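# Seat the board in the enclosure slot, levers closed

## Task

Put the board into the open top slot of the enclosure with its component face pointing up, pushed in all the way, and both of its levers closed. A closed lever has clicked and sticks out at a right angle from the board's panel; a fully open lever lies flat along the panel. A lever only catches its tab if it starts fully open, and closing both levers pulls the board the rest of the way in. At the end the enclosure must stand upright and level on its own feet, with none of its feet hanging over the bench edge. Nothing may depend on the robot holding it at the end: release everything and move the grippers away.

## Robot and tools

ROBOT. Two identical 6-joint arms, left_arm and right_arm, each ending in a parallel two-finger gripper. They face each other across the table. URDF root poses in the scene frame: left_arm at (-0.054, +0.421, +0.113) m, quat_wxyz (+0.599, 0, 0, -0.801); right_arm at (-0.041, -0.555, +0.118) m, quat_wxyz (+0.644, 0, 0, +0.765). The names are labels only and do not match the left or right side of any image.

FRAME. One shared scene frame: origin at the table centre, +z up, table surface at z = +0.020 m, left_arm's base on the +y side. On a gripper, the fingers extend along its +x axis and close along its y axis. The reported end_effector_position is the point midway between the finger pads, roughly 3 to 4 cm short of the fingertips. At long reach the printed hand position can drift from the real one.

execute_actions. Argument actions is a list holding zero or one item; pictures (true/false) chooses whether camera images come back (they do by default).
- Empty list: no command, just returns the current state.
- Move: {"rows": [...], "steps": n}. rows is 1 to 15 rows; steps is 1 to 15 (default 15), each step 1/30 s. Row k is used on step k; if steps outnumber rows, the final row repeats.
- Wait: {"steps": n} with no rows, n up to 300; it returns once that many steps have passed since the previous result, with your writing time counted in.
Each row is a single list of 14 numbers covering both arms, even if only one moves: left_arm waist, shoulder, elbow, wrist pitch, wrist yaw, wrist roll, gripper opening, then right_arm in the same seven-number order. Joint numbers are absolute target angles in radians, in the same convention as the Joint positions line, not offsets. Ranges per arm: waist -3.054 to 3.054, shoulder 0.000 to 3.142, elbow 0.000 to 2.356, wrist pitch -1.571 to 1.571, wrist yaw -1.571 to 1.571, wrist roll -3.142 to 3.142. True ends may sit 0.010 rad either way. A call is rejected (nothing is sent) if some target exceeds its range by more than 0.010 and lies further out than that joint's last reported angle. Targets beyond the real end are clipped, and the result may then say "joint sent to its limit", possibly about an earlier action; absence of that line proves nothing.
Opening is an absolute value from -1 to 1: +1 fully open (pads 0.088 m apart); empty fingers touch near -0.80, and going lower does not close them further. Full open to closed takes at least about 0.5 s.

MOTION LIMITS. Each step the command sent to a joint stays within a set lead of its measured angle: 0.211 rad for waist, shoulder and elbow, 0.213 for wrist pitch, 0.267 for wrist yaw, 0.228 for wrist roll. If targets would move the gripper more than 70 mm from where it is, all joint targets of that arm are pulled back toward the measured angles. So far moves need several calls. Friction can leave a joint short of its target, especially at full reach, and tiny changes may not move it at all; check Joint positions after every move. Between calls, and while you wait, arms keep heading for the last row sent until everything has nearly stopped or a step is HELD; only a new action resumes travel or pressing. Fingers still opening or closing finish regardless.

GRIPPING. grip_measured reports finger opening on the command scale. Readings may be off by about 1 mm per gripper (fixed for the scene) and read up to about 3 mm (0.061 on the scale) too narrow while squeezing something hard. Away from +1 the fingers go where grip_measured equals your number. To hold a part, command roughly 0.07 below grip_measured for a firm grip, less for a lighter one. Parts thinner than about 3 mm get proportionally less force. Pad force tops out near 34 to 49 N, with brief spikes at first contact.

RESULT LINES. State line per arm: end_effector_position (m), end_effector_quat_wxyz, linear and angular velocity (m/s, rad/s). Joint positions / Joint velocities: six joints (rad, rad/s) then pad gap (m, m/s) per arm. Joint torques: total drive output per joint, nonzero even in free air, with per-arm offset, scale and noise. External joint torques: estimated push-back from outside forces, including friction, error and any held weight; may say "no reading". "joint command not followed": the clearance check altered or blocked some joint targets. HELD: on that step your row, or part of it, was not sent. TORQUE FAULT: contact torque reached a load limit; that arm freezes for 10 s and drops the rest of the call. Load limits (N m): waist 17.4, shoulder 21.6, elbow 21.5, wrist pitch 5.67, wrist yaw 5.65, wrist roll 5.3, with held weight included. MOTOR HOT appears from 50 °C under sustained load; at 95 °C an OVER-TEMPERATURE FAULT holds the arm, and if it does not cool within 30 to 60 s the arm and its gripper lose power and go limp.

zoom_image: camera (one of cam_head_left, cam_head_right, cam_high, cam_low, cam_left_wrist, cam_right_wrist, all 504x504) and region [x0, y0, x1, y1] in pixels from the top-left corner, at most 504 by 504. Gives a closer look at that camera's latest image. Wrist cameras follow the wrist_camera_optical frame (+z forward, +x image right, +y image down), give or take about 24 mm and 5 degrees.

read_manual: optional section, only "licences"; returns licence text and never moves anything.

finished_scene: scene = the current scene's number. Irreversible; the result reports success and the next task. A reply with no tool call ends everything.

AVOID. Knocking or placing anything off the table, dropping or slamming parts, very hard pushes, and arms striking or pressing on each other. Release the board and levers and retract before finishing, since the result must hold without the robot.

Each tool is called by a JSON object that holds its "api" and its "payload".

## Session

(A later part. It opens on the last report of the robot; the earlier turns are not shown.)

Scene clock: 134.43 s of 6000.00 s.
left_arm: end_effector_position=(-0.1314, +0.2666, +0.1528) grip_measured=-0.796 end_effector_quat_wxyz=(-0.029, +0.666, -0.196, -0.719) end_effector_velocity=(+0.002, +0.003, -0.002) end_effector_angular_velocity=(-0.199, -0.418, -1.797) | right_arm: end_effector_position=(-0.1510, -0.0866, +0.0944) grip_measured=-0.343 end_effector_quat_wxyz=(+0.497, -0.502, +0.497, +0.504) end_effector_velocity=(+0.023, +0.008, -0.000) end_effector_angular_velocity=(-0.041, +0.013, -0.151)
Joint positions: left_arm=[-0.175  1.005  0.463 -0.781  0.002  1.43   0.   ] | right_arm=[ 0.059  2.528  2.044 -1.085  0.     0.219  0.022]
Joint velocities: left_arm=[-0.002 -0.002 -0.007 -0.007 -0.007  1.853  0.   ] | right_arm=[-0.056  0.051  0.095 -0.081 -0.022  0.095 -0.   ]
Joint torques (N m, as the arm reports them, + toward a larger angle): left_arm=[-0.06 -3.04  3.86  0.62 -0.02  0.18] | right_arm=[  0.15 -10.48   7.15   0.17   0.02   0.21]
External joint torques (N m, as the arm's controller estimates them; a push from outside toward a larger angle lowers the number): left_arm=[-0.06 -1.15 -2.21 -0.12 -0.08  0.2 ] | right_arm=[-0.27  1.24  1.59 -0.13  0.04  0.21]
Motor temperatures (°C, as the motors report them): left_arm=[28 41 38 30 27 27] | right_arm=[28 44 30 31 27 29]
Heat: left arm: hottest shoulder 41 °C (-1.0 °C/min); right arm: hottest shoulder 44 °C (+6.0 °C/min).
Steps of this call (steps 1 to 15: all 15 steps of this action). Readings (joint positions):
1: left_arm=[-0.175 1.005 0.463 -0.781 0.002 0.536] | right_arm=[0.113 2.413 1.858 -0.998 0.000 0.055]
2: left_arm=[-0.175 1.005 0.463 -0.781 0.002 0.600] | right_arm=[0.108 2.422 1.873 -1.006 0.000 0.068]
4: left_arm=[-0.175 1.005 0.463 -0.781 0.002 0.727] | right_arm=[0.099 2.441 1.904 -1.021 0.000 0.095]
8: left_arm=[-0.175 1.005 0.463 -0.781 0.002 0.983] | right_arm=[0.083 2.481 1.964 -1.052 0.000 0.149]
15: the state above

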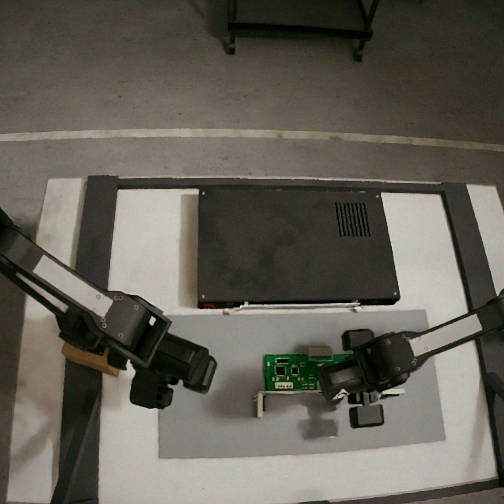

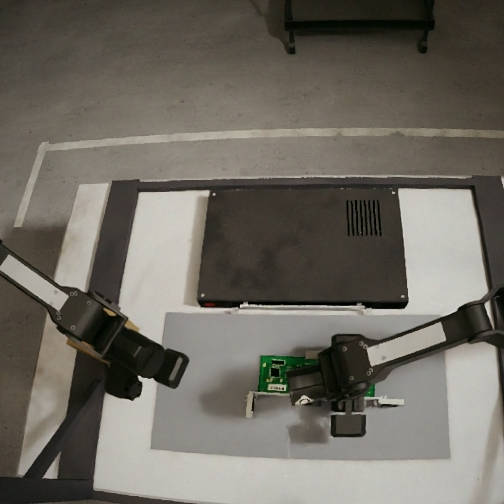

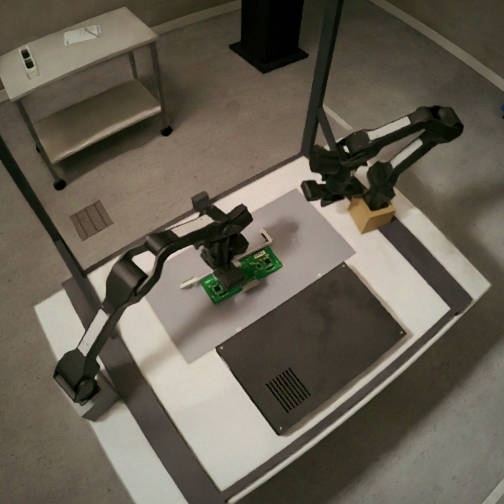

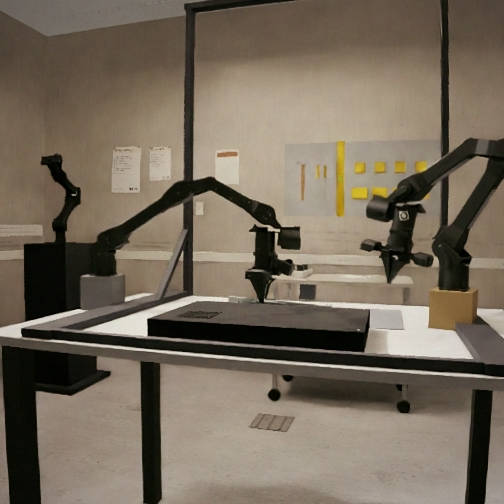

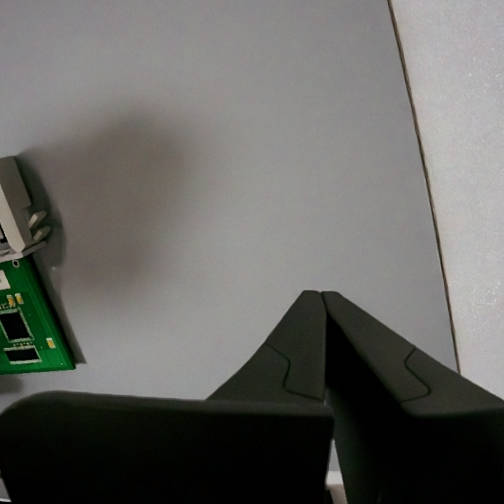

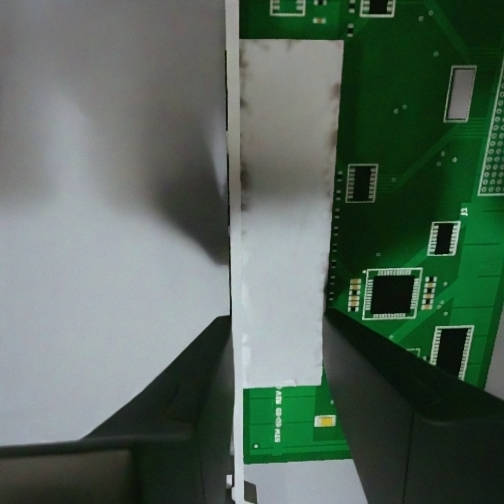

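{"api": "execute_actions", "payload": {"actions": [{"rows":[[-0.168,1.06,0.53,-0.79,0,2.79,-0.8,0.057,2.545,2.06,-1.085,0,0.234,-0.46],[-0.161,1.12,0.61,-0.8,0,2.79,-0.8,0.057,2.548,2.055,-1.08,0,0.234,-0.46],[-0.154,1.18,0.68,-0.81,0,2.79,-0.8,0.057,2.551,2.05,-1.075,0,0.234,-0.46],[-0.147,1.24,0.75,-0.82,0,2.79,-0.8,0.057,2.554,2.045,-1.07,0,0.234,-0.46],[-0.14,1.3,0.81,-0.83,0,2.79,-0.8,0.057,2.557,2.04,-1.065,0,0.234,-0.46],[-0.133,1.36,0.87,-0.84,0,2.79,-0.8,0.057,2.56,2.035,-1.06,0,0.234,-0.46],[-0.126,1.42,0.93,-0.85,0,2.79,-0.8,0.057,2.56,2.035,-1.06,0,0.234,-0.46],[-0.119,1.48,0.99,-0.86,0,2.79,-0.8,0.057,2.56,2.035,-1.06,0,0.234,-0.46],[-0.112,1.54,1.05,-0.87,0,2.79,-0.8,0.057,2.56,2.035,-1.06,0,0.234,-0.46],[-0.105,1.6,1.11,-0.88,0,2.79,-0.8,0.057,2.56,2.035,-1.06,0,0.234,-0.46],[-0.098,1.66,1.17,-0.89,0,2.79,-0.8,0.057,2.56,2.035,-1.06,0,0.234,-0.46],[-0.091,1.72,1.22,-0.9,0,2.79,-0.8,0.057,2.56,2.035,-1.06,0,0.234,-0.46],[-0.084,1.78,1.27,-0.91,0,2.79,-0.8,0.057,2.56,2.035,-1.06,0,0.234,-0.46],[-0.077,1.84,1.32,-0.92,0,2.79,-0.8,0.057,2.56,2.035,-1.06,0,0.234,-0.46],[-0.07,1.9,1.37,-0.93,0,2.79,-0.8,0.057,2.56,2.035,-1.06,0,0.234,-0.46]]}], "pictures": false}}

{"api": "execute_actions", "payload": {"actions": [{"rows":[[-0.07,1.95,1.41,-0.935,0,2.79,-0.8,0.057,2.56,2.035,-1.06,0,0.234,-0.46],[-0.07,1.99,1.44,-0.94,0,2.79,-0.8,0.057,2.56,2.035,-1.06,0,0.234,-0.46],[-0.07,2.03,1.47,-0.945,0,2.79,-0.8,0.057,2.56,2.035,-1.06,0,0.234,-0.46],[-0.07,2.06,1.49,-0.946,0,2.79,-0.8,0.057,2.56,2.035,-1.06,0,0.234,-0.46],[-0.07,2.09,1.498,-0.946,0,2.79,-0.8,0.057,2.56,2.035,-1.06,0,0.234,-0.46],[-0.07,2.12,1.498,-0.946,0,2.79,-0.8,0.057,2.56,2.035,-1.06,0,0.234,-0.46]]}]}}

{"api": "zoom_image", "payload": {"camera": "cam_high", "region": [180,160,340,320]}}

Scene clock: 168.70 s of 6000.00 s.
left_arm: end_effector_position=(-0.1814, +0.1028, +0.2018) grip_measured=-0.796 end_effector_quat_wxyz=(-0.446, +0.516, -0.566, -0.464) end_effector_velocity=(-0.074, -0.376, -0.071) end_effector_angular_velocity=(+0.224, -0.077, +0.228) | right_arm: end_effector_position=(-0.1506, -0.0847, +0.0842) grip_measured=-0.343 end_effector_quat_wxyz=(+0.500, -0.500, +0.499, +0.501) end_effector_velocity=(+0.001, -0.002, +0.001) end_effector_angular_velocity=(-0.009, +0.005, -0.010)
Joint positions: left_arm=[-0.092  1.716  1.231 -0.901  0.002  2.796  0.   ] | right_arm=[ 0.057  2.55   2.044 -1.064  0.     0.227  0.022]
Joint velocities: left_arm=[ 0.208  1.634  1.639 -0.242  0.007 -0.022  0.   ] | right_arm=[-0.002 -0.002 -0.002 -0.007 -0.007  0.007 -0.   ]
Joint torques (N m, as the arm reports them, + toward a larger angle): left_arm=[ 0.44 -5.78  5.34 -0.1  -0.05 -0.2 ] | right_arm=[ -0.05 -10.54   4.56   0.52   0.01   0.19]
External joint torques (N m, as the arm's controller estimates them; a push from outside toward a larger angle lowers the number): left_arm=[ 0.27  0.74  0.05 -0.49 -0.06 -0.2 ] | right_arm=[-0.05  1.21 -0.92  0.19  0.01  0.19]
Motor temperatures (°C, as the motors report them): left_arm=[28 40 38 30 27 27] | right_arm=[28 48 32 30 27 29]
Heat: left arm: hottest shoulder 40 °C (-1.0 °C/min); right arm: hottest shoulder 48 °C (+5.1 °C/min).
Steps of this call (steps 1 to 45: the robot went on to your last target; steps 46 to 110: nothing new was sent; then 30.10 s passed at rest; steps 111 to 125: all 15 steps of this action). Readings (joint positions):
111: left_arm=[-0.175 1.012 0.469 -0.785 0.002 2.877] | right_arm=[0.057 2.533 2.052 -1.090 0.000 0.227]
112: left_arm=[-0.173 1.036 0.493 -0.798 0.002 2.853] | right_arm=[0.057 2.533 2.052 -1.090 0.000 0.227]
114: left_arm=[-0.164 1.119 0.583 -0.806 0.002 2.824] | right_arm=[0.057 2.536 2.052 -1.084 0.000 0.227]
118: left_arm=[-0.140 1.325 0.824 -0.833 0.002 2.802] | right_arm=[0.057 2.546 2.048 -1.068 0.000 0.227]
125: the state above

Scene clock: 169.20 s of 6000.00 s.
left_arm: end_effector_position=(-0.1893, +0.0639, +0.1772) grip_measured=-0.796 end_effector_quat_wxyz=(-0.462, +0.513, -0.543, -0.478) end_effector_velocity=(-0.003, +0.003, +0.000) end_effector_angular_velocity=(+0.010, +0.005, -0.001) | right_arm: end_effector_position=(-0.1506, -0.0847, +0.0840) grip_measured=-0.343 end_effector_quat_wxyz=(+0.500, -0.500, +0.499, +0.501) end_effector_velocity=(-0.003, +0.002, +0.002) end_effector_angular_velocity=(+0.007, +0.024, +0.005)
Joint positions: left_arm=[-0.074  1.929  1.408 -0.925  0.002  2.795  0.   ] | right_arm=[ 0.057  2.55   2.043 -1.063  0.     0.227  0.022]
Joint velocities: left_arm=[-0.007 -0.002 -0.002 -0.007  0.007 -0.007  0.   ] | right_arm=[-0.002 -0.002  0.002  0.007 -0.022 -0.007 -0.   ]
Joint torques (N m, as the arm reports them, + toward a larger angle): left_arm=[-0.11 -9.78  5.01  0.05  0.05  0.  ] | right_arm=[ -0.02 -10.49   4.54   0.52   0.01   0.19]
External joint torques (N m, as the arm's controller estimates them; a push from outside toward a larger angle lowers the number): left_arm=[-0.04 -1.24 -0.82 -0.41  0.    0.  ] | right_arm=[-0.05  1.32 -1.01  0.17  0.02  0.19]
Motor temperatures (°C, as the motors report them): left_arm=[28 40 38 30 27 27] | right_arm=[28 48 32 30 27 29]
Heat: left arm: hottest shoulder 40 °C (-1.0 °C/min); right arm: hottest shoulder 48 °C (+5.0 °C/min).
A step of this action was HELD (marked below), so the robot has no last target. An arm can still carry out its HELD step.
Steps of this call (steps 1 to 15: all 15 steps of this action). Readings (joint positions):
1: left_arm=[-0.086 1.772 1.284 -0.909 0.002 2.795] | right_arm=[0.057 2.550 2.044 -1.064 0.000 0.227]
2: left_arm=[-0.081 1.826 1.331 -0.915 0.002 2.795] | right_arm=[0.057 2.550 2.044 -1.063 0.000 0.227]
4: left_arm=[-0.075 1.926 1.408 -0.926 0.002 2.795] | right_arm=[0.057 2.550 2.043 -1.063 0.000 0.227]
5: left_arm=[-0.074 1.938 1.413 -0.907 0.002 2.795] | right_arm=[0.057 2.550 2.043 -1.063 0.000 0.227] HELD
6: left_arm=[-0.074 1.946 1.411 -0.922 0.002 2.795] | right_arm=[0.057 2.550 2.043 -1.063 0.000 0.227] HELD
7: left_arm=[-0.074 1.946 1.407 -0.935 0.002 2.795] | right_arm=[0.057 2.550 2.043 -1.063 0.000 0.227] HELD
8: left_arm=[-0.074 1.943 1.406 -0.932 0.002 2.795] | right_arm=[0.057 2.550 2.043 -1.063 0.000 0.227] HELD
9: left_arm=[-0.074 1.937 1.407 -0.923 0.002 2.795] | right_arm=[0.057 2.550 2.043 -1.063 0.000 0.227] HELD
10: left_arm=[-0.074 1.932 1.408 -0.922 0.002 2.795] | right_arm=[0.057 2.550 2.043 -1.063 0.000 0.227] HELD
11: left_arm=[-0.074 1.929 1.408 -0.924 0.002 2.795] | right_arm=[0.057 2.550 2.043 -1.063 0.000 0.227] HELD
12: left_arm=[-0.074 1.929 1.408 -0.924 0.002 2.795] | right_arm=[0.057 2.550 2.043 -1.063 0.000 0.227] HELD
13: left_arm=[-0.074 1.929 1.408 -0.924 0.002 2.795] | right_arm=[0.057 2.550 2.043 -1.063 0.000 0.227] HELD
14: left_arm=[-0.074 1.929 1.408 -0.924 0.002 2.795] | right_arm=[0.057 2.550 2.043 -1.063 0.000 0.227] HELD
15: the state above HELD
joint command not followed: on one or more control steps a check withheld the commanded joint targets of the left arm, and it was not sent them on those steps. On the call's last step the targets were still withheld.
cause: the commanded joint targets would bring a part of the robot too close to another arm (a part of this arm just beyond joint 4 (wrist pitch) and a part of the other arm just beyond its joint 4 (wrist pitch)); next, command targets that bring no part of the robot closer to that arm.

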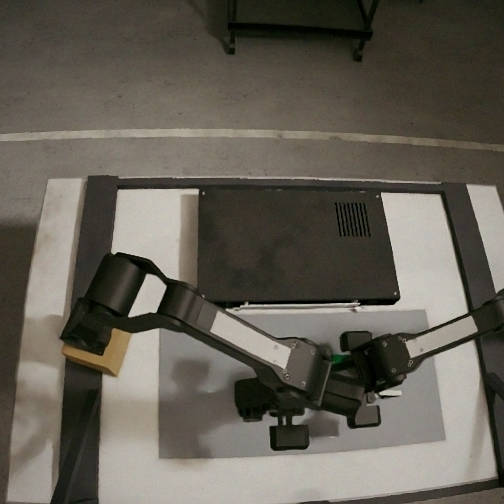

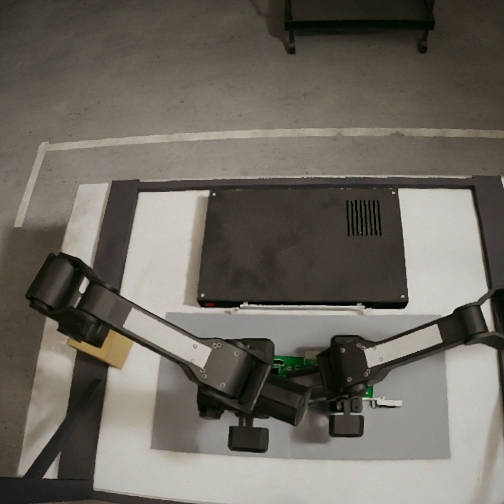

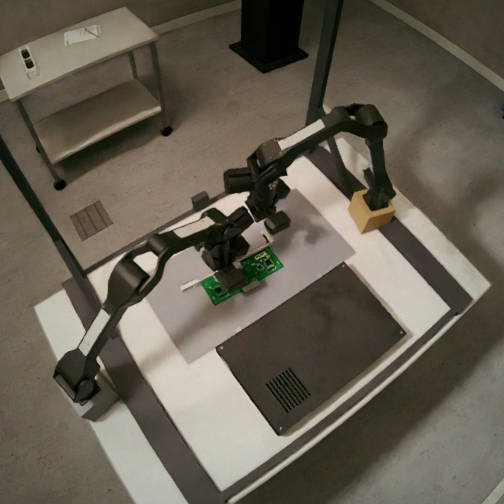

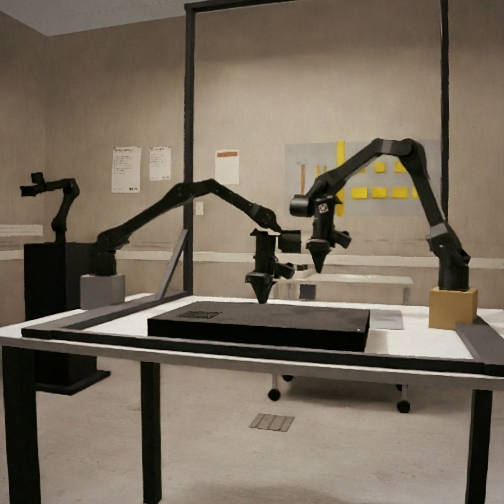

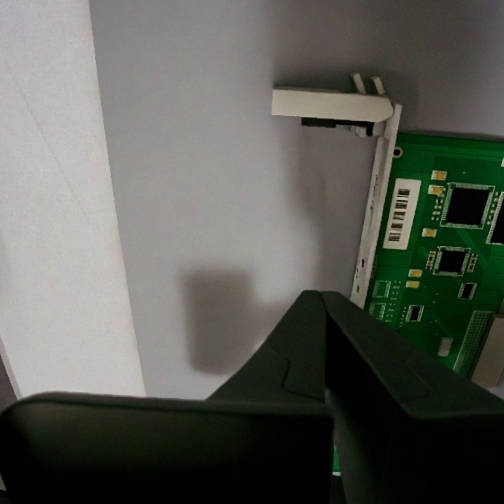

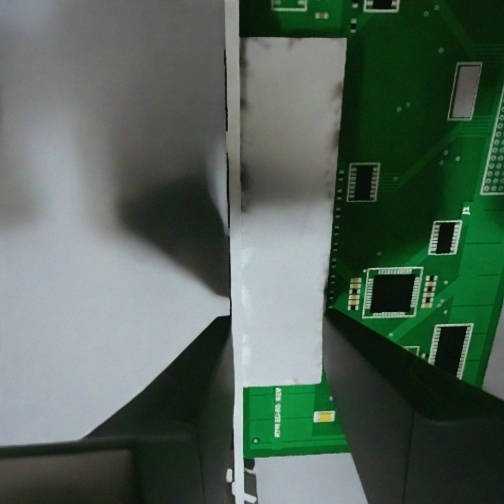

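Region (180, 160, 340, 320) of cam_high's 504x504 image, scaled by 3.150, with more detail than that image has.

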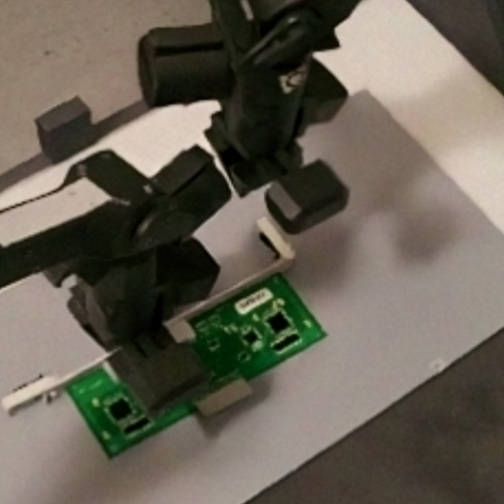

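{"api": "execute_actions", "payload": {"actions": [{"rows":[[-0.07,1.9,1.36,-0.89,0,2.79,-0.8,0.057,2.56,2.035,-1.06,0,0.234,-0.46],[-0.07,1.88,1.32,-0.85,0,2.79,-0.8,0.057,2.56,2.035,-1.06,0,0.234,-0.46],[-0.07,1.86,1.28,-0.8,0,2.79,-0.8,0.057,2.56,2.035,-1.06,0,0.234,-0.46],[-0.07,1.84,1.24,-0.75,0,2.79,-0.8,0.057,2.56,2.035,-1.06,0,0.234,-0.46],[-0.07,1.82,1.2,-0.7,0,2.79,-0.8,0.057,2.56,2.035,-1.06,0,0.234,-0.46],[-0.07,1.81,1.16,-0.65,0,2.79,-0.8,0.057,2.56,2.035,-1.06,0,0.234,-0.46],[-0.07,1.8,1.12,-0.6,0,2.79,-0.8,0.057,2.56,2.035,-1.06,0,0.234,-0.46],[-0.07,1.79,1.08,-0.55,0,2.79,-0.8,0.057,2.56,2.035,-1.06,0,0.234,-0.46],[-0.07,1.79,1.04,-0.5,0,2.79,-0.8,0.057,2.56,2.035,-1.06,0,0.234,-0.46],[-0.07,1.79,1.0,-0.45,0,2.79,-0.8,0.057,2.56,2.035,-1.06,0,0.234,-0.46],[-0.07,1.79,0.97,-0.4,0,2.79,-0.8,0.057,2.56,2.035,-1.06,0,0.234,-0.46],[-0.07,1.79,0.94,-0.35,0,2.79,-0.8,0.057,2.56,2.035,-1.06,0,0.234,-0.46],[-0.07,1.79,0.91,-0.3,0,2.79,-0.8,0.057,2.56,2.035,-1.06,0,0.234,-0.46],[-0.07,1.79,0.89,-0.25,0,2.79,-0.8,0.057,2.56,2.035,-1.06,0,0.234,-0.46],[-0.07,1.795,0.875,-0.217,0,2.79,-0.8,0.057,2.56,2.035,-1.06,0,0.234,-0.46]]}], "pictures": false}}

{"api": "execute_actions", "payload": {"actions": [{"steps":15}]}}

Scene clock: 195.43 s of 6000.00 s.
left_arm: end_effector_position=(-0.1865, +0.0715, +0.1617) grip_measured=-0.796 end_effector_quat_wxyz=(-0.423, +0.527, -0.577, -0.459) end_effector_velocity=(+0.015, +0.040, -0.073) end_effector_angular_velocity=(-0.178, +0.061, +0.006) | right_arm: end_effector_position=(-0.1506, -0.0847, +0.0840) grip_measured=-0.343 end_effector_quat_wxyz=(+0.500, -0.500, +0.499, +0.501) end_effector_velocity=(+0.001, -0.004, -0.003) end_effector_angular_velocity=(-0.022, +0.018, +0.000)
Joint positions: left_arm=[-0.074  1.839  1.203 -0.697  0.002  2.795  0.   ] | right_arm=[ 0.057  2.55   2.043 -1.063  0.     0.227  0.022]
Joint velocities: left_arm=[-0.002 -0.168 -0.574  0.593 -0.007 -0.007  0.   ] | right_arm=[-0.007  0.002 -0.007 -0.007 -0.022 -0.007 -0.   ]
Joint torques (N m, as the arm reports them, + toward a larger angle): left_arm=[ 0.31 -9.66  3.5   0.52 -0.03 -0.17] | right_arm=[ -0.04 -10.49   4.56   0.51   0.02   0.19]
External joint torques (N m, as the arm's controller estimates them; a push from outside toward a larger angle lowers the number): left_arm=[ 0.3  -1.97 -2.19 -0.12 -0.06 -0.16] | right_arm=[ 0.03  1.1  -0.84  0.2   0.01  0.19]
Motor temperatures (°C, as the motors report them): left_arm=[28 48 39 29 27 27] | right_arm=[28 49 31 30 27 29]
Heat: left arm: hottest shoulder 48 °C (+7.0 °C/min); right arm: hottest shoulder 49 °C (+5.0 °C/min).
Steps of this call (steps 1 to 90: nothing new was sent; then 22.73 s passed at rest; steps 91 to 105: all 15 steps of this action). Readings (joint positions):
91: left_arm=[-0.074 1.929 1.408 -0.924 0.002 2.795] | right_arm=[0.057 2.550 2.043 -1.063 0.000 0.227]
92: left_arm=[-0.074 1.929 1.407 -0.921 0.002 2.795] | right_arm=[0.057 2.550 2.043 -1.063 0.000 0.227]
94: left_arm=[-0.074 1.922 1.394 -0.901 0.002 2.795] | right_arm=[0.057 2.550 2.043 -1.063 0.000 0.227]
98: left_arm=[-0.074 1.892 1.334 -0.838 0.002 2.795] | right_arm=[0.057 2.550 2.043 -1.063 0.000 0.227]
105: the state above

Scene clock: 195.93 s of 6000.00 s.
left_arm: end_effector_position=(-0.1807, +0.0861, +0.1176) grip_measured=-0.796 end_effector_quat_wxyz=(-0.388, +0.538, -0.604, -0.441) end_effector_velocity=(-0.008, -0.040, -0.024) end_effector_angular_velocity=(-0.416, +0.122, +0.021) | right_arm: end_effector_position=(-0.1506, -0.0847, +0.0840) grip_measured=-0.343 end_effector_quat_wxyz=(+0.500, -0.500, +0.499, +0.501) end_effector_velocity=(-0.000, +0.001, +0.001) end_effector_angular_velocity=(+0.005, +0.009, +0.020)
Joint positions: left_arm=[-0.073  1.811  0.938 -0.36   0.002  2.795  0.   ] | right_arm=[ 0.057  2.55   2.043 -1.063  0.     0.227  0.022]
Joint velocities: left_arm=[ 0.002 -0.027 -0.305  0.711 -0.037 -0.007  0.   ] | right_arm=[-0.002 -0.002 -0.002  0.007 -0.007 -0.022 -0.   ]
Joint torques (N m, as the arm reports them, + toward a larger angle): left_arm=[ 0.31 -9.39  3.52  0.82 -0.05 -0.2 ] | right_arm=[ -0.04 -10.47   4.55   0.51   0.01   0.19]
External joint torques (N m, as the arm's controller estimates them; a push from outside toward a larger angle lowers the number): left_arm=[ 0.28 -2.01 -2.08 -0.05 -0.07 -0.19] | right_arm=[-0.03  1.27 -0.97  0.17  0.01  0.19]
Motor temperatures (°C, as the motors report them): left_arm=[28 48 39 29 27 27] | right_arm=[28 49 31 30 27 29]
Heat: left arm: hottest shoulder 48 °C (+7.1 °C/min); right arm: hottest shoulder 49 °C (+5.1 °C/min).
Steps of this call (steps 1 to 15: the robot went on to your last target). Readings (joint positions):
1: left_arm=[-0.074 1.834 1.183 -0.676 0.002 2.795] | right_arm=[0.057 2.550 2.043 -1.063 0.000 0.227]
2: left_arm=[-0.074 1.829 1.164 -0.655 0.002 2.795] | right_arm=[0.057 2.550 2.043 -1.063 0.000 0.227]
4: left_arm=[-0.073 1.823 1.124 -0.613 0.002 2.795] | right_arm=[0.057 2.550 2.043 -1.063 0.000 0.227]
8: left_arm=[-0.073 1.816 1.044 -0.528 0.002 2.795] | right_arm=[0.057 2.550 2.043 -1.063 0.000 0.227]
15: the state above

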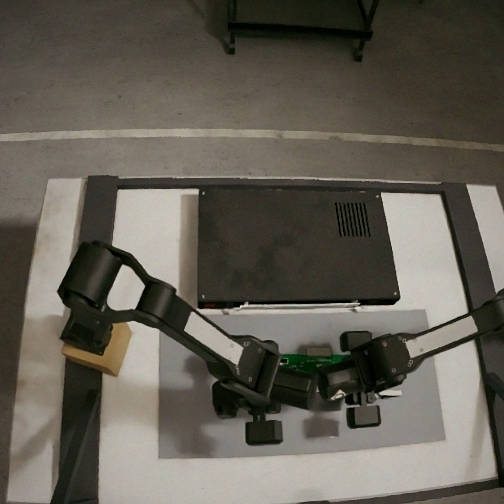

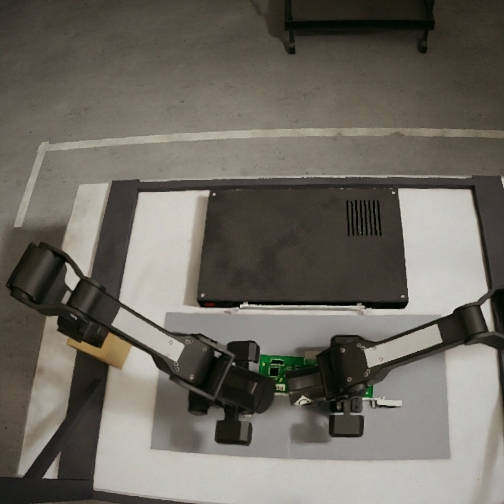

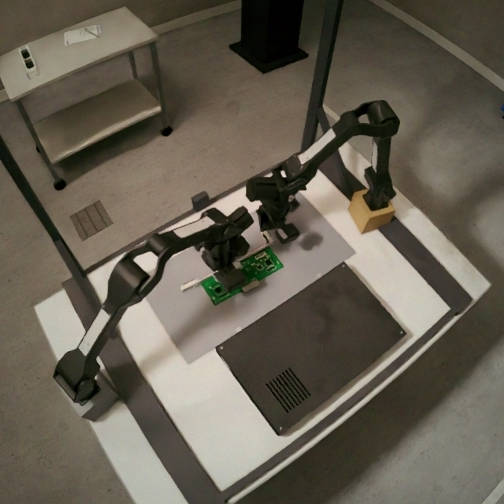

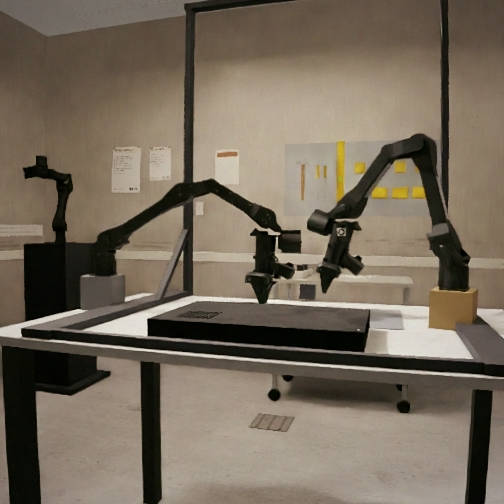

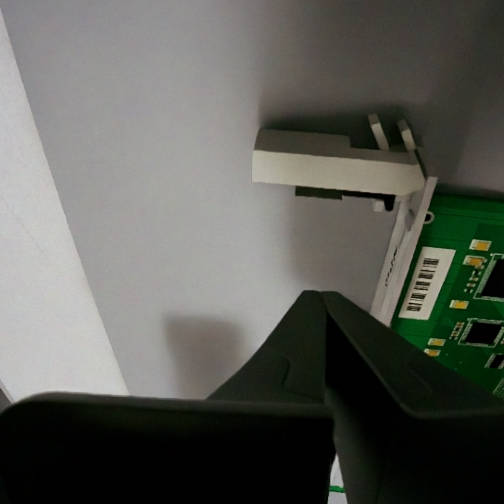

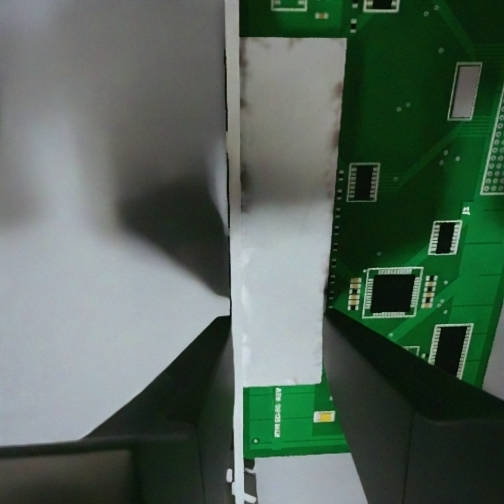

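Now descend.

{"api": "execute_actions", "payload": {"actions": [{"rows":[[-0.07,1.82,0.87,-0.19,0,2.79,-0.8,0.057,2.56,2.035,-1.06,0,0.234,-0.46],[-0.07,1.835,0.865,-0.17,0,2.79,-0.8,0.057,2.56,2.035,-1.06,0,0.234,-0.46],[-0.07,1.85,0.86,-0.15,0,2.79,-0.8,0.057,2.56,2.035,-1.06,0,0.234,-0.46],[-0.07,1.865,0.855,-0.13,0,2.79,-0.8,0.057,2.56,2.035,-1.06,0,0.234,-0.46],[-0.07,1.88,0.85,-0.11,0,2.79,-0.8,0.057,2.56,2.035,-1.06,0,0.234,-0.46],[-0.07,1.895,0.843,-0.09,0,2.79,-0.8,0.057,2.56,2.035,-1.06,0,0.234,-0.46],[-0.07,1.91,0.836,-0.07,0,2.79,-0.8,0.057,2.56,2.035,-1.06,0,0.234,-0.46],[-0.07,1.925,0.829,-0.05,0,2.79,-0.8,0.057,2.56,2.035,-1.06,0,0.234,-0.46],[-0.07,1.94,0.822,-0.03,0,2.79,-0.8,0.057,2.56,2.035,-1.06,0,0.234,-0.46],[-0.07,1.95,0.816,-0.01,0,2.79,-0.8,0.057,2.56,2.035,-1.06,0,0.234,-0.46]]}], "pictures": false}}

{"api": "execute_actions", "payload": {"actions": [{"steps":15}]}}

Scene clock: 210.20 s of 6000.00 s.
left_arm: end_effector_position=(-0.1847, +0.0754, +0.0727) grip_measured=-0.796 end_effector_quat_wxyz=(-0.351, +0.548, -0.632, -0.421) end_effector_velocity=(-0.006, -0.012, -0.002) end_effector_angular_velocity=(-0.063, +0.034, +0.001) | right_arm: end_effector_position=(-0.1506, -0.0847, +0.0840) grip_measured=-0.343 end_effector_quat_wxyz=(+0.500, -0.500, +0.499, +0.501) end_effector_velocity=(+0.004, -0.006, -0.001) end_effector_angular_velocity=(-0.024, -0.013, +0.005)
Joint positions: left_arm=[-0.073  1.936  0.826 -0.021  0.002  2.795  0.   ] | right_arm=[ 0.057  2.55   2.043 -1.063  0.     0.227  0.022]
Joint velocities: left_arm=[-0.002  0.027 -0.012  0.11   0.007 -0.007  0.   ] | right_arm=[-0.002 -0.002 -0.007 -0.022  0.007 -0.007 -0.   ]
Joint torques (N m, as the arm reports them, + toward a larger angle): left_arm=[ 0.28 -6.95  2.92  1.05 -0.05 -0.21] | right_arm=[ -0.05 -10.5    4.56   0.51   0.02   0.19]
External joint torques (N m, as the arm's controller estimates them; a push from outside toward a larger angle lowers the number): left_arm=[ 0.28  0.87 -2.1  -0.04 -0.08 -0.19] | right_arm=[-0.03  1.17 -0.9   0.19  0.01  0.19]
Motor temperatures (°C, as the motors report them): left_arm=[28 49 38 30 27 27] | right_arm=[28 50 31 30 27 29]
Heat: left arm: hottest shoulder 49 °C (+9.1 °C/min); right arm: hottest shoulder 50 °C (+4.1 °C/min). Fold the right arm in close to its base before you think long.
MOTOR HOT: a motor of the right arm reached 50 °C. Now the hottest motor of the right arm, joint 2 (shoulder), reports 50 °C. The temperature limit of the motors' drives, at which the controller stops that arm, is 95 °C. To cool a motor, set the load down, stop pushing, or move to a pose that needs little force.
Steps of this call (steps 1 to 30: the robot went on to your last target; steps 31 to 90: nothing new was sent; then 10.77 s passed at rest; steps 91 to 105: all 15 steps of this action). Readings (joint positions):
91: left_arm=[-0.073 1.805 0.886 -0.212 0.002 2.795] | right_arm=[0.057 2.550 2.043 -1.063 0.000 0.227]
92: left_arm=[-0.073 1.806 0.883 -0.200 0.002 2.795] | right_arm=[0.057 2.550 2.043 -1.063 0.000 0.227]
94: left_arm=[-0.073 1.818 0.879 -0.169 0.002 2.795] | right_arm=[0.057 2.550 2.043 -1.063 0.000 0.227]
98: left_arm=[-0.073 1.872 0.859 -0.097 0.002 2.795] | right_arm=[0.057 2.550 2.043 -1.063 0.000 0.227]
105: the state above

Scene clock: 210.70 s of 6000.00 s.
left_arm: end_effector_position=(-0.1853, +0.0737, +0.0734) grip_measured=-0.796 end_effector_quat_wxyz=(-0.348, +0.549, -0.634, -0.419) end_effector_velocity=(-0.002, -0.000, +0.001) end_effector_angular_velocity=(-0.003, +0.012, +0.001) | right_arm: end_effector_position=(-0.1506, -0.0847, +0.0840) grip_measured=-0.343 end_effector_quat_wxyz=(+0.500, -0.500, +0.499, +0.501) end_effector_velocity=(+0.002, +0.002, +0.001) end_effector_angular_velocity=(+0.005, +0.009, -0.015)
Joint positions: left_arm=[-0.073  1.937  0.826 -0.011  0.002  2.795  0.   ] | right_arm=[ 0.057  2.55   2.043 -1.063  0.     0.227  0.022]
Joint velocities: left_arm=[-0.002 -0.002 -0.002  0.007  0.007 -0.007  0.   ] | right_arm=[-0.007 -0.002 -0.002  0.007 -0.007  0.007 -0.   ]
Joint torques (N m, as the arm reports them, + toward a larger angle): left_arm=[ 0.27 -6.7   2.83  0.94 -0.05 -0.2 ] | right_arm=[ -0.02 -10.49   4.56   0.52   0.01   0.19]
External joint torques (N m, as the arm's controller estimates them; a push from outside toward a larger angle lowers the number): left_arm=[ 0.27  0.72 -1.81 -0.06 -0.08 -0.19] | right_arm=[ 0.    1.24 -0.93  0.18  0.01  0.19]
Motor temperatures (°C, as the motors report them): left_arm=[28 49 38 30 27 27] | right_arm=[28 50 31 30 27 29]
Heat: left arm: hottest shoulder 49 °C (+9.1 °C/min); right arm: hottest shoulder 50 °C (+4.0 °C/min). Fold the right arm in close to its base before you think long.
MOTOR HOT: still on. Now the hottest motor of the right arm, joint 2 (shoulder), reports 50 °C; a drive's own limit is 95 °C.
Steps of this call (steps 1 to 15: the robot went on to your last target). Readings (joint positions):
1: left_arm=[-0.073 1.936 0.826 -0.018 0.002 2.795] | right_arm=[0.057 2.550 2.043 -1.063 0.000 0.227]
2: left_arm=[-0.073 1.936 0.826 -0.015 0.002 2.795] | right_arm=[0.057 2.550 2.043 -1.063 0.000 0.227]
4: left_arm=[-0.073 1.936 0.826 -0.013 0.002 2.795] | right_arm=[0.057 2.550 2.043 -1.063 0.000 0.227]
8: left_arm=[-0.073 1.937 0.826 -0.012 0.002 2.795] | right_arm=[0.057 2.550 2.043 -1.063 0.000 0.227]
15: the state above

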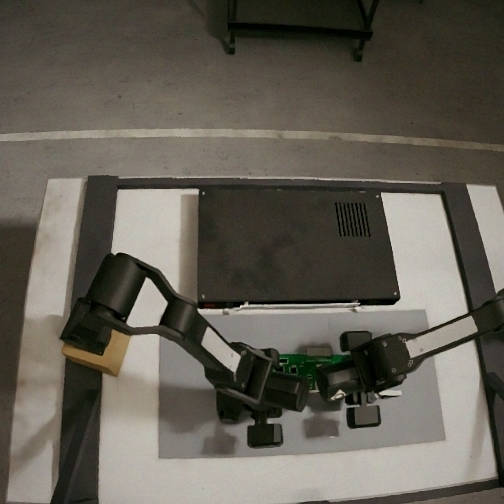

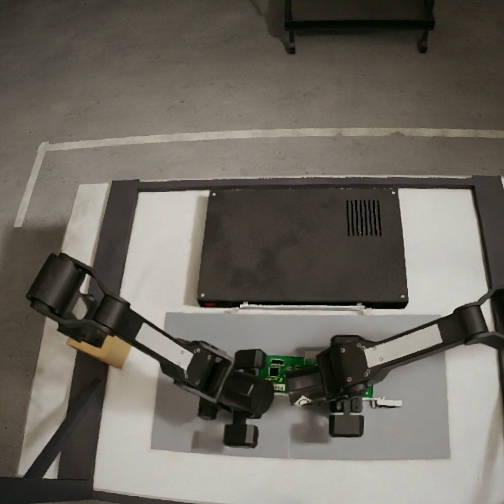

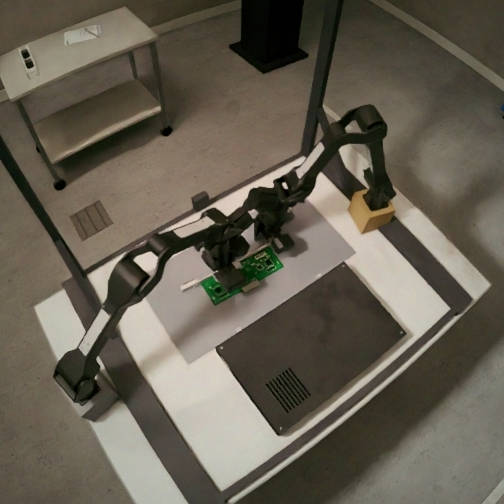

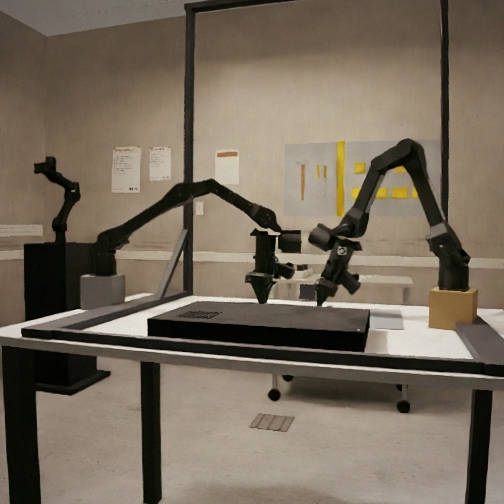

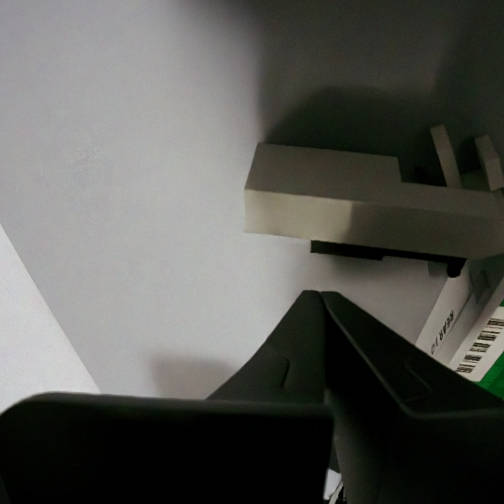

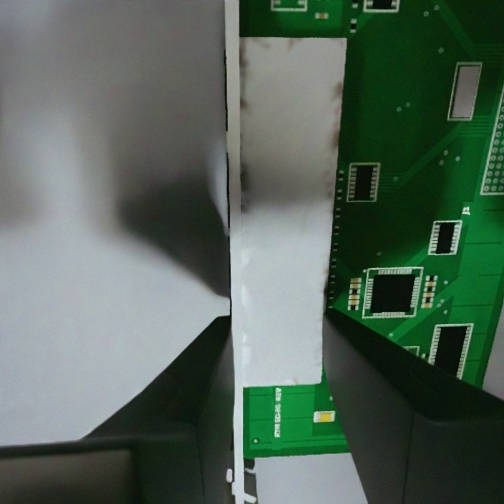

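{"api": "execute_actions", "payload": {"actions": [{"rows":[[-0.06,1.94,0.825,-0.025,0,2.79,-0.8,0.057,2.56,2.035,-1.06,0,0.234,-0.46],[-0.058,1.936,0.827,-0.04,0,2.79,-0.8,0.057,2.56,2.035,-1.06,0,0.234,-0.46],[-0.058,1.932,0.829,-0.055,0,2.79,-0.8,0.057,2.56,2.035,-1.06,0,0.234,-0.46],[-0.058,1.928,0.831,-0.07,0,2.79,-0.8,0.057,2.56,2.035,-1.06,0,0.234,-0.46],[-0.058,1.924,0.833,-0.085,0,2.79,-0.8,0.057,2.56,2.035,-1.06,0,0.234,-0.46],[-0.058,1.92,0.835,-0.1,0,2.79,-0.8,0.057,2.56,2.035,-1.06,0,0.234,-0.46],[-0.058,1.916,0.837,-0.115,0,2.79,-0.8,0.057,2.56,2.035,-1.06,0,0.234,-0.46],[-0.058,1.912,0.839,-0.13,0,2.79,-0.8,0.057,2.56,2.035,-1.06,0,0.234,-0.46],[-0.058,1.908,0.841,-0.145,0,2.79,-0.8,0.057,2.56,2.035,-1.06,0,0.234,-0.46],[-0.058,1.904,0.843,-0.16,0,2.79,-0.8,0.057,2.56,2.035,-1.06,0,0.234,-0.46],[-0.058,1.9,0.845,-0.175,0,2.79,-0.8,0.057,2.56,2.035,-1.06,0,0.234,-0.46],[-0.058,1.898,0.845,-0.19,0,2.79,-0.8,0.057,2.56,2.035,-1.06,0,0.234,-0.46]]}]}}

Scene clock: 224.73 s of 6000.00 s.
left_arm: end_effector_position=(-0.1733, +0.0911, +0.0752) grip_measured=-0.796 end_effector_quat_wxyz=(-0.384, +0.544, -0.601, -0.442) end_effector_velocity=(+0.004, +0.009, +0.013) end_effector_angular_velocity=(+0.054, -0.030, -0.007) | right_arm: end_effector_position=(-0.1507, -0.0840, +0.0840) grip_measured=-0.343 end_effector_quat_wxyz=(+0.501, -0.499, +0.499, +0.502) end_effector_velocity=(+0.000, -0.000, -0.001) end_effector_angular_velocity=(+0.001, +0.008, +0.005)
Joint positions: left_arm=[-0.059  1.905  0.843 -0.169  0.     2.795  0.   ] | right_arm=[ 0.057  2.55   2.043 -1.059  0.     0.228  0.022]
Joint velocities: left_arm=[-0.002 -0.046  0.032 -0.139 -0.007  0.007  0.   ] | right_arm=[-0.002 -0.002 -0.007  0.007 -0.007 -0.007  0.   ]
Joint torques (N m, as the arm reports them, + toward a larger angle): left_arm=[ 0.07 -8.46  3.91 -0.09  0.02 -0.2 ] | right_arm=[ -0.04 -10.42   4.58   0.27   0.02   0.17]
External joint torques (N m, as the arm's controller estimates them; a push from outside toward a larger angle lowers the number): left_arm=[ 0.13 -1.43 -0.63 -0.87 -0.01 -0.19] | right_arm=[-0.06  1.26 -0.87 -0.04  0.02  0.17]
Motor temperatures (°C, as the motors report them): left_arm=[28 48 37 31 27 27] | right_arm=[28 50 31 30 27 29]
Heat: left arm: hottest shoulder 48 °C (+8.0 °C/min); right arm: hottest shoulder 50 °C (+2.0 °C/min). Fold the right arm in close to its base before you think long.
MOTOR HOT: still on. Now the hottest motor of the right arm, joint 2 (shoulder), reports 50 °C; a drive's own limit is 95 °C.
Steps of this call (steps 1 to 15: the robot went on to your last target; steps 16 to 90: nothing new was sent; then 10.53 s passed at rest; steps 91 to 105: all 15 steps of this action). Readings (joint positions):
91: left_arm=[-0.072 1.937 0.826 -0.012 0.002 2.795] | right_arm=[0.057 2.550 2.043 -1.063 0.000 0.227]
92: left_arm=[-0.070 1.937 0.826 -0.017 0.002 2.795] | right_arm=[0.057 2.550 2.043 -1.063 0.000 0.227]
94: left_arm=[-0.065 1.937 0.826 -0.038 0.002 2.795] | right_arm=[0.057 2.550 2.043 -1.063 0.000 0.227]
98: left_arm=[-0.061 1.933 0.827 -0.090 0.002 2.795] | right_arm=[0.057 2.550 2.043 -1.062 0.000 0.227]
105: the state above

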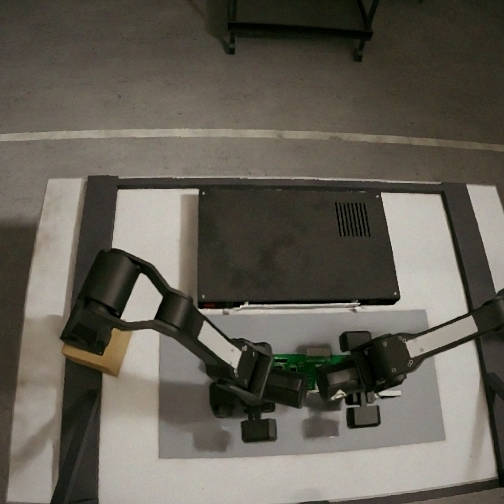

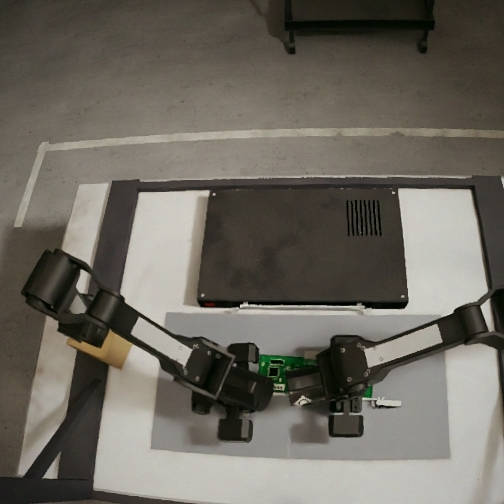

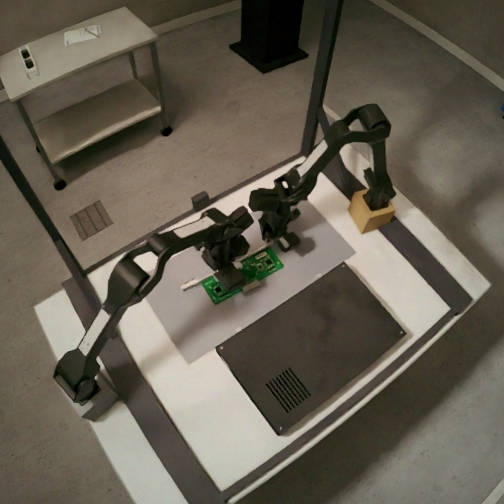

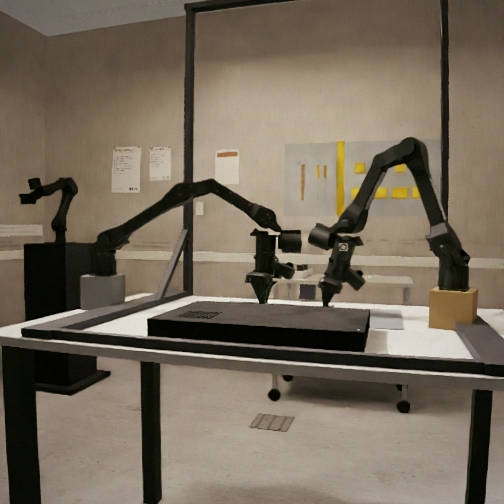

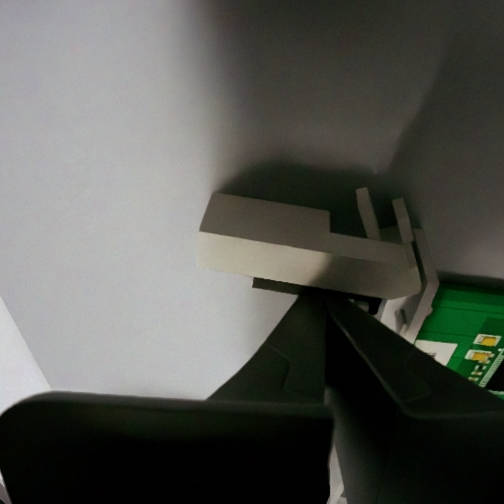

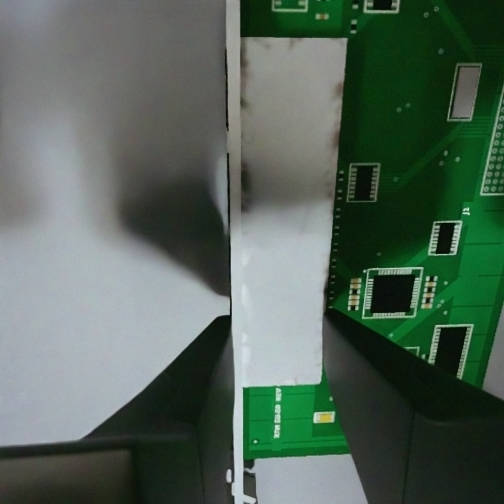

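{"api": "execute_actions", "payload": {"actions": [{"rows":[[-0.066,1.9,0.84,-0.19,0,2.78,-0.8,0.057,2.56,2.035,-1.06,0,0.234,-0.46],[-0.074,1.9,0.84,-0.19,0,2.78,-0.8,0.057,2.56,2.035,-1.06,0,0.234,-0.46],[-0.082,1.9,0.84,-0.2,0,2.77,-0.8,0.057,2.56,2.035,-1.06,0,0.234,-0.46],[-0.088,1.9,0.84,-0.21,0,2.77,-0.8,0.057,2.56,2.035,-1.06,0,0.234,-0.46],[-0.092,1.9,0.84,-0.22,0,2.76,-0.8,0.057,2.56,2.035,-1.06,0,0.234,-0.46],[-0.095,1.9,0.84,-0.235,0,2.76,-0.8,0.057,2.56,2.035,-1.06,0,0.234,-0.46],[-0.098,1.898,0.84,-0.25,0,2.76,-0.8,0.057,2.56,2.035,-1.06,0,0.234,-0.46],[-0.101,1.896,0.84,-0.265,0,2.75,-0.8,0.057,2.56,2.035,-1.06,0,0.234,-0.46],[-0.104,1.894,0.84,-0.28,0,2.75,-0.8,0.057,2.56,2.035,-1.06,0,0.234,-0.46],[-0.107,1.892,0.84,-0.295,0,2.75,-0.8,0.057,2.56,2.035,-1.06,0,0.234,-0.46]]}]}}

Scene clock: 236.03 s of 6000.00 s.
left_arm: end_effector_position=(-0.1793, +0.1081, +0.0789) grip_measured=-0.796 end_effector_quat_wxyz=(-0.409, +0.536, -0.581, -0.456) end_effector_velocity=(+0.006, +0.012, -0.002) end_effector_angular_velocity=(+0.051, -0.037, +0.020) | right_arm: end_effector_position=(-0.1511, -0.0808, +0.0840) grip_measured=-0.343 end_effector_quat_wxyz=(+0.504, -0.495, +0.496, +0.505) end_effector_velocity=(+0.001, -0.004, -0.001) end_effector_angular_velocity=(-0.023, +0.002, +0.020)
Joint positions: left_arm=[-0.098  1.883  0.858 -0.278 -0.01   2.756  0.   ] | right_arm=[ 0.057  2.55   2.043 -1.045  0.002  0.229  0.022]
Joint velocities: left_arm=[-0.007 -0.007 -0.002 -0.066 -0.022 -0.022  0.   ] | right_arm=[-0.002  0.002  0.002 -0.022 -0.007 -0.022 -0.   ]
Joint torques (N m, as the arm reports them, + toward a larger angle): left_arm=[-0.87 -6.8   2.1  -0.52  0.46 -0.21] | right_arm=[ -0.02 -10.49   4.61  -0.73  -0.08   0.15]
External joint torques (N m, as the arm's controller estimates them; a push from outside toward a larger angle lowers the number): left_arm=[-0.96  0.26 -2.59 -1.2   0.46 -0.2 ] | right_arm=[-0.04  1.15 -0.83 -1.07 -0.08  0.15]
Motor temperatures (°C, as the motors report them): left_arm=[28 49 37 30 27 27] | right_arm=[28 50 30 30 27 29]
Heat: left arm: hottest shoulder 49 °C (+6.0 °C/min); right arm: hottest shoulder 50 °C (+2.0 °C/min). Fold the right arm in close to its base before you think long.
MOTOR HOT: still on. Now the hottest motor of the right arm, joint 2 (shoulder), reports 50 °C; a drive's own limit is 95 °C.
Steps of this call (steps 1 to 30: the robot went on to your last target; steps 31 to 90: nothing new was sent; then 7.80 s passed at rest; steps 91 to 105: all 15 steps of this action). Readings (joint positions):
91: left_arm=[-0.059 1.903 0.846 -0.180 0.000 2.793] | right_arm=[0.057 2.550 2.043 -1.057 0.000 0.229]
92: left_arm=[-0.060 1.903 0.846 -0.180 -0.001 2.790] | right_arm=[0.057 2.550 2.043 -1.057 0.000 0.229]
94: left_arm=[-0.065 1.903 0.846 -0.185 -0.006 2.783] | right_arm=[0.057 2.550 2.043 -1.056 0.000 0.229]
98: left_arm=[-0.079 1.898 0.852 -0.214 -0.013 2.767] | right_arm=[0.057 2.550 2.043 -1.046 0.000 0.229]
105: the state above

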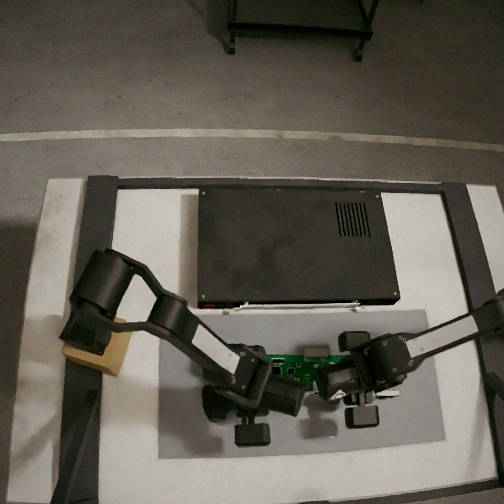

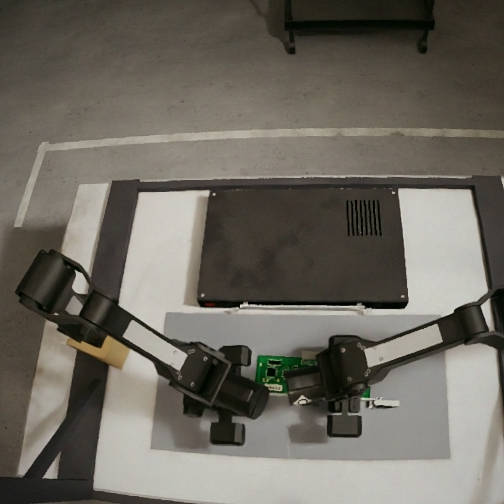

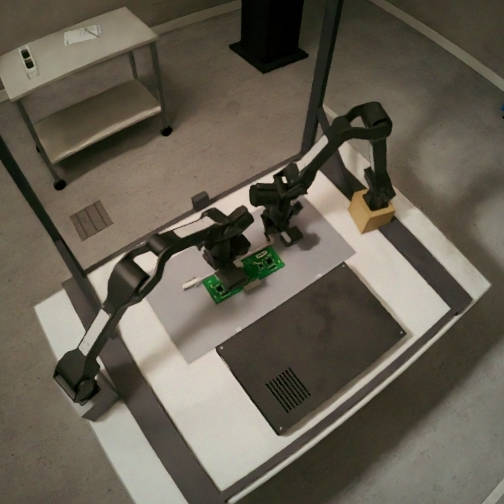

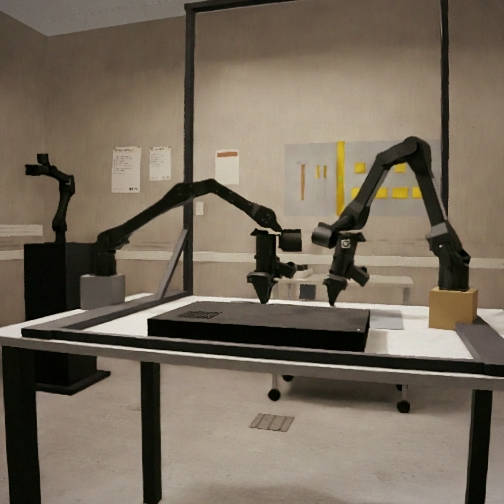

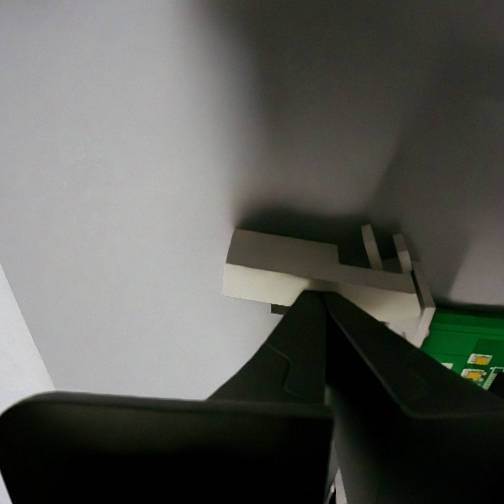

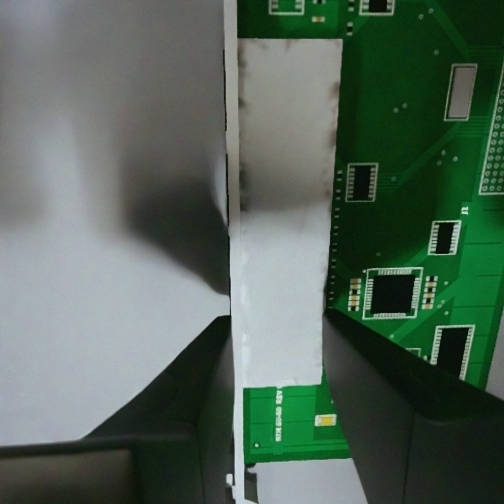

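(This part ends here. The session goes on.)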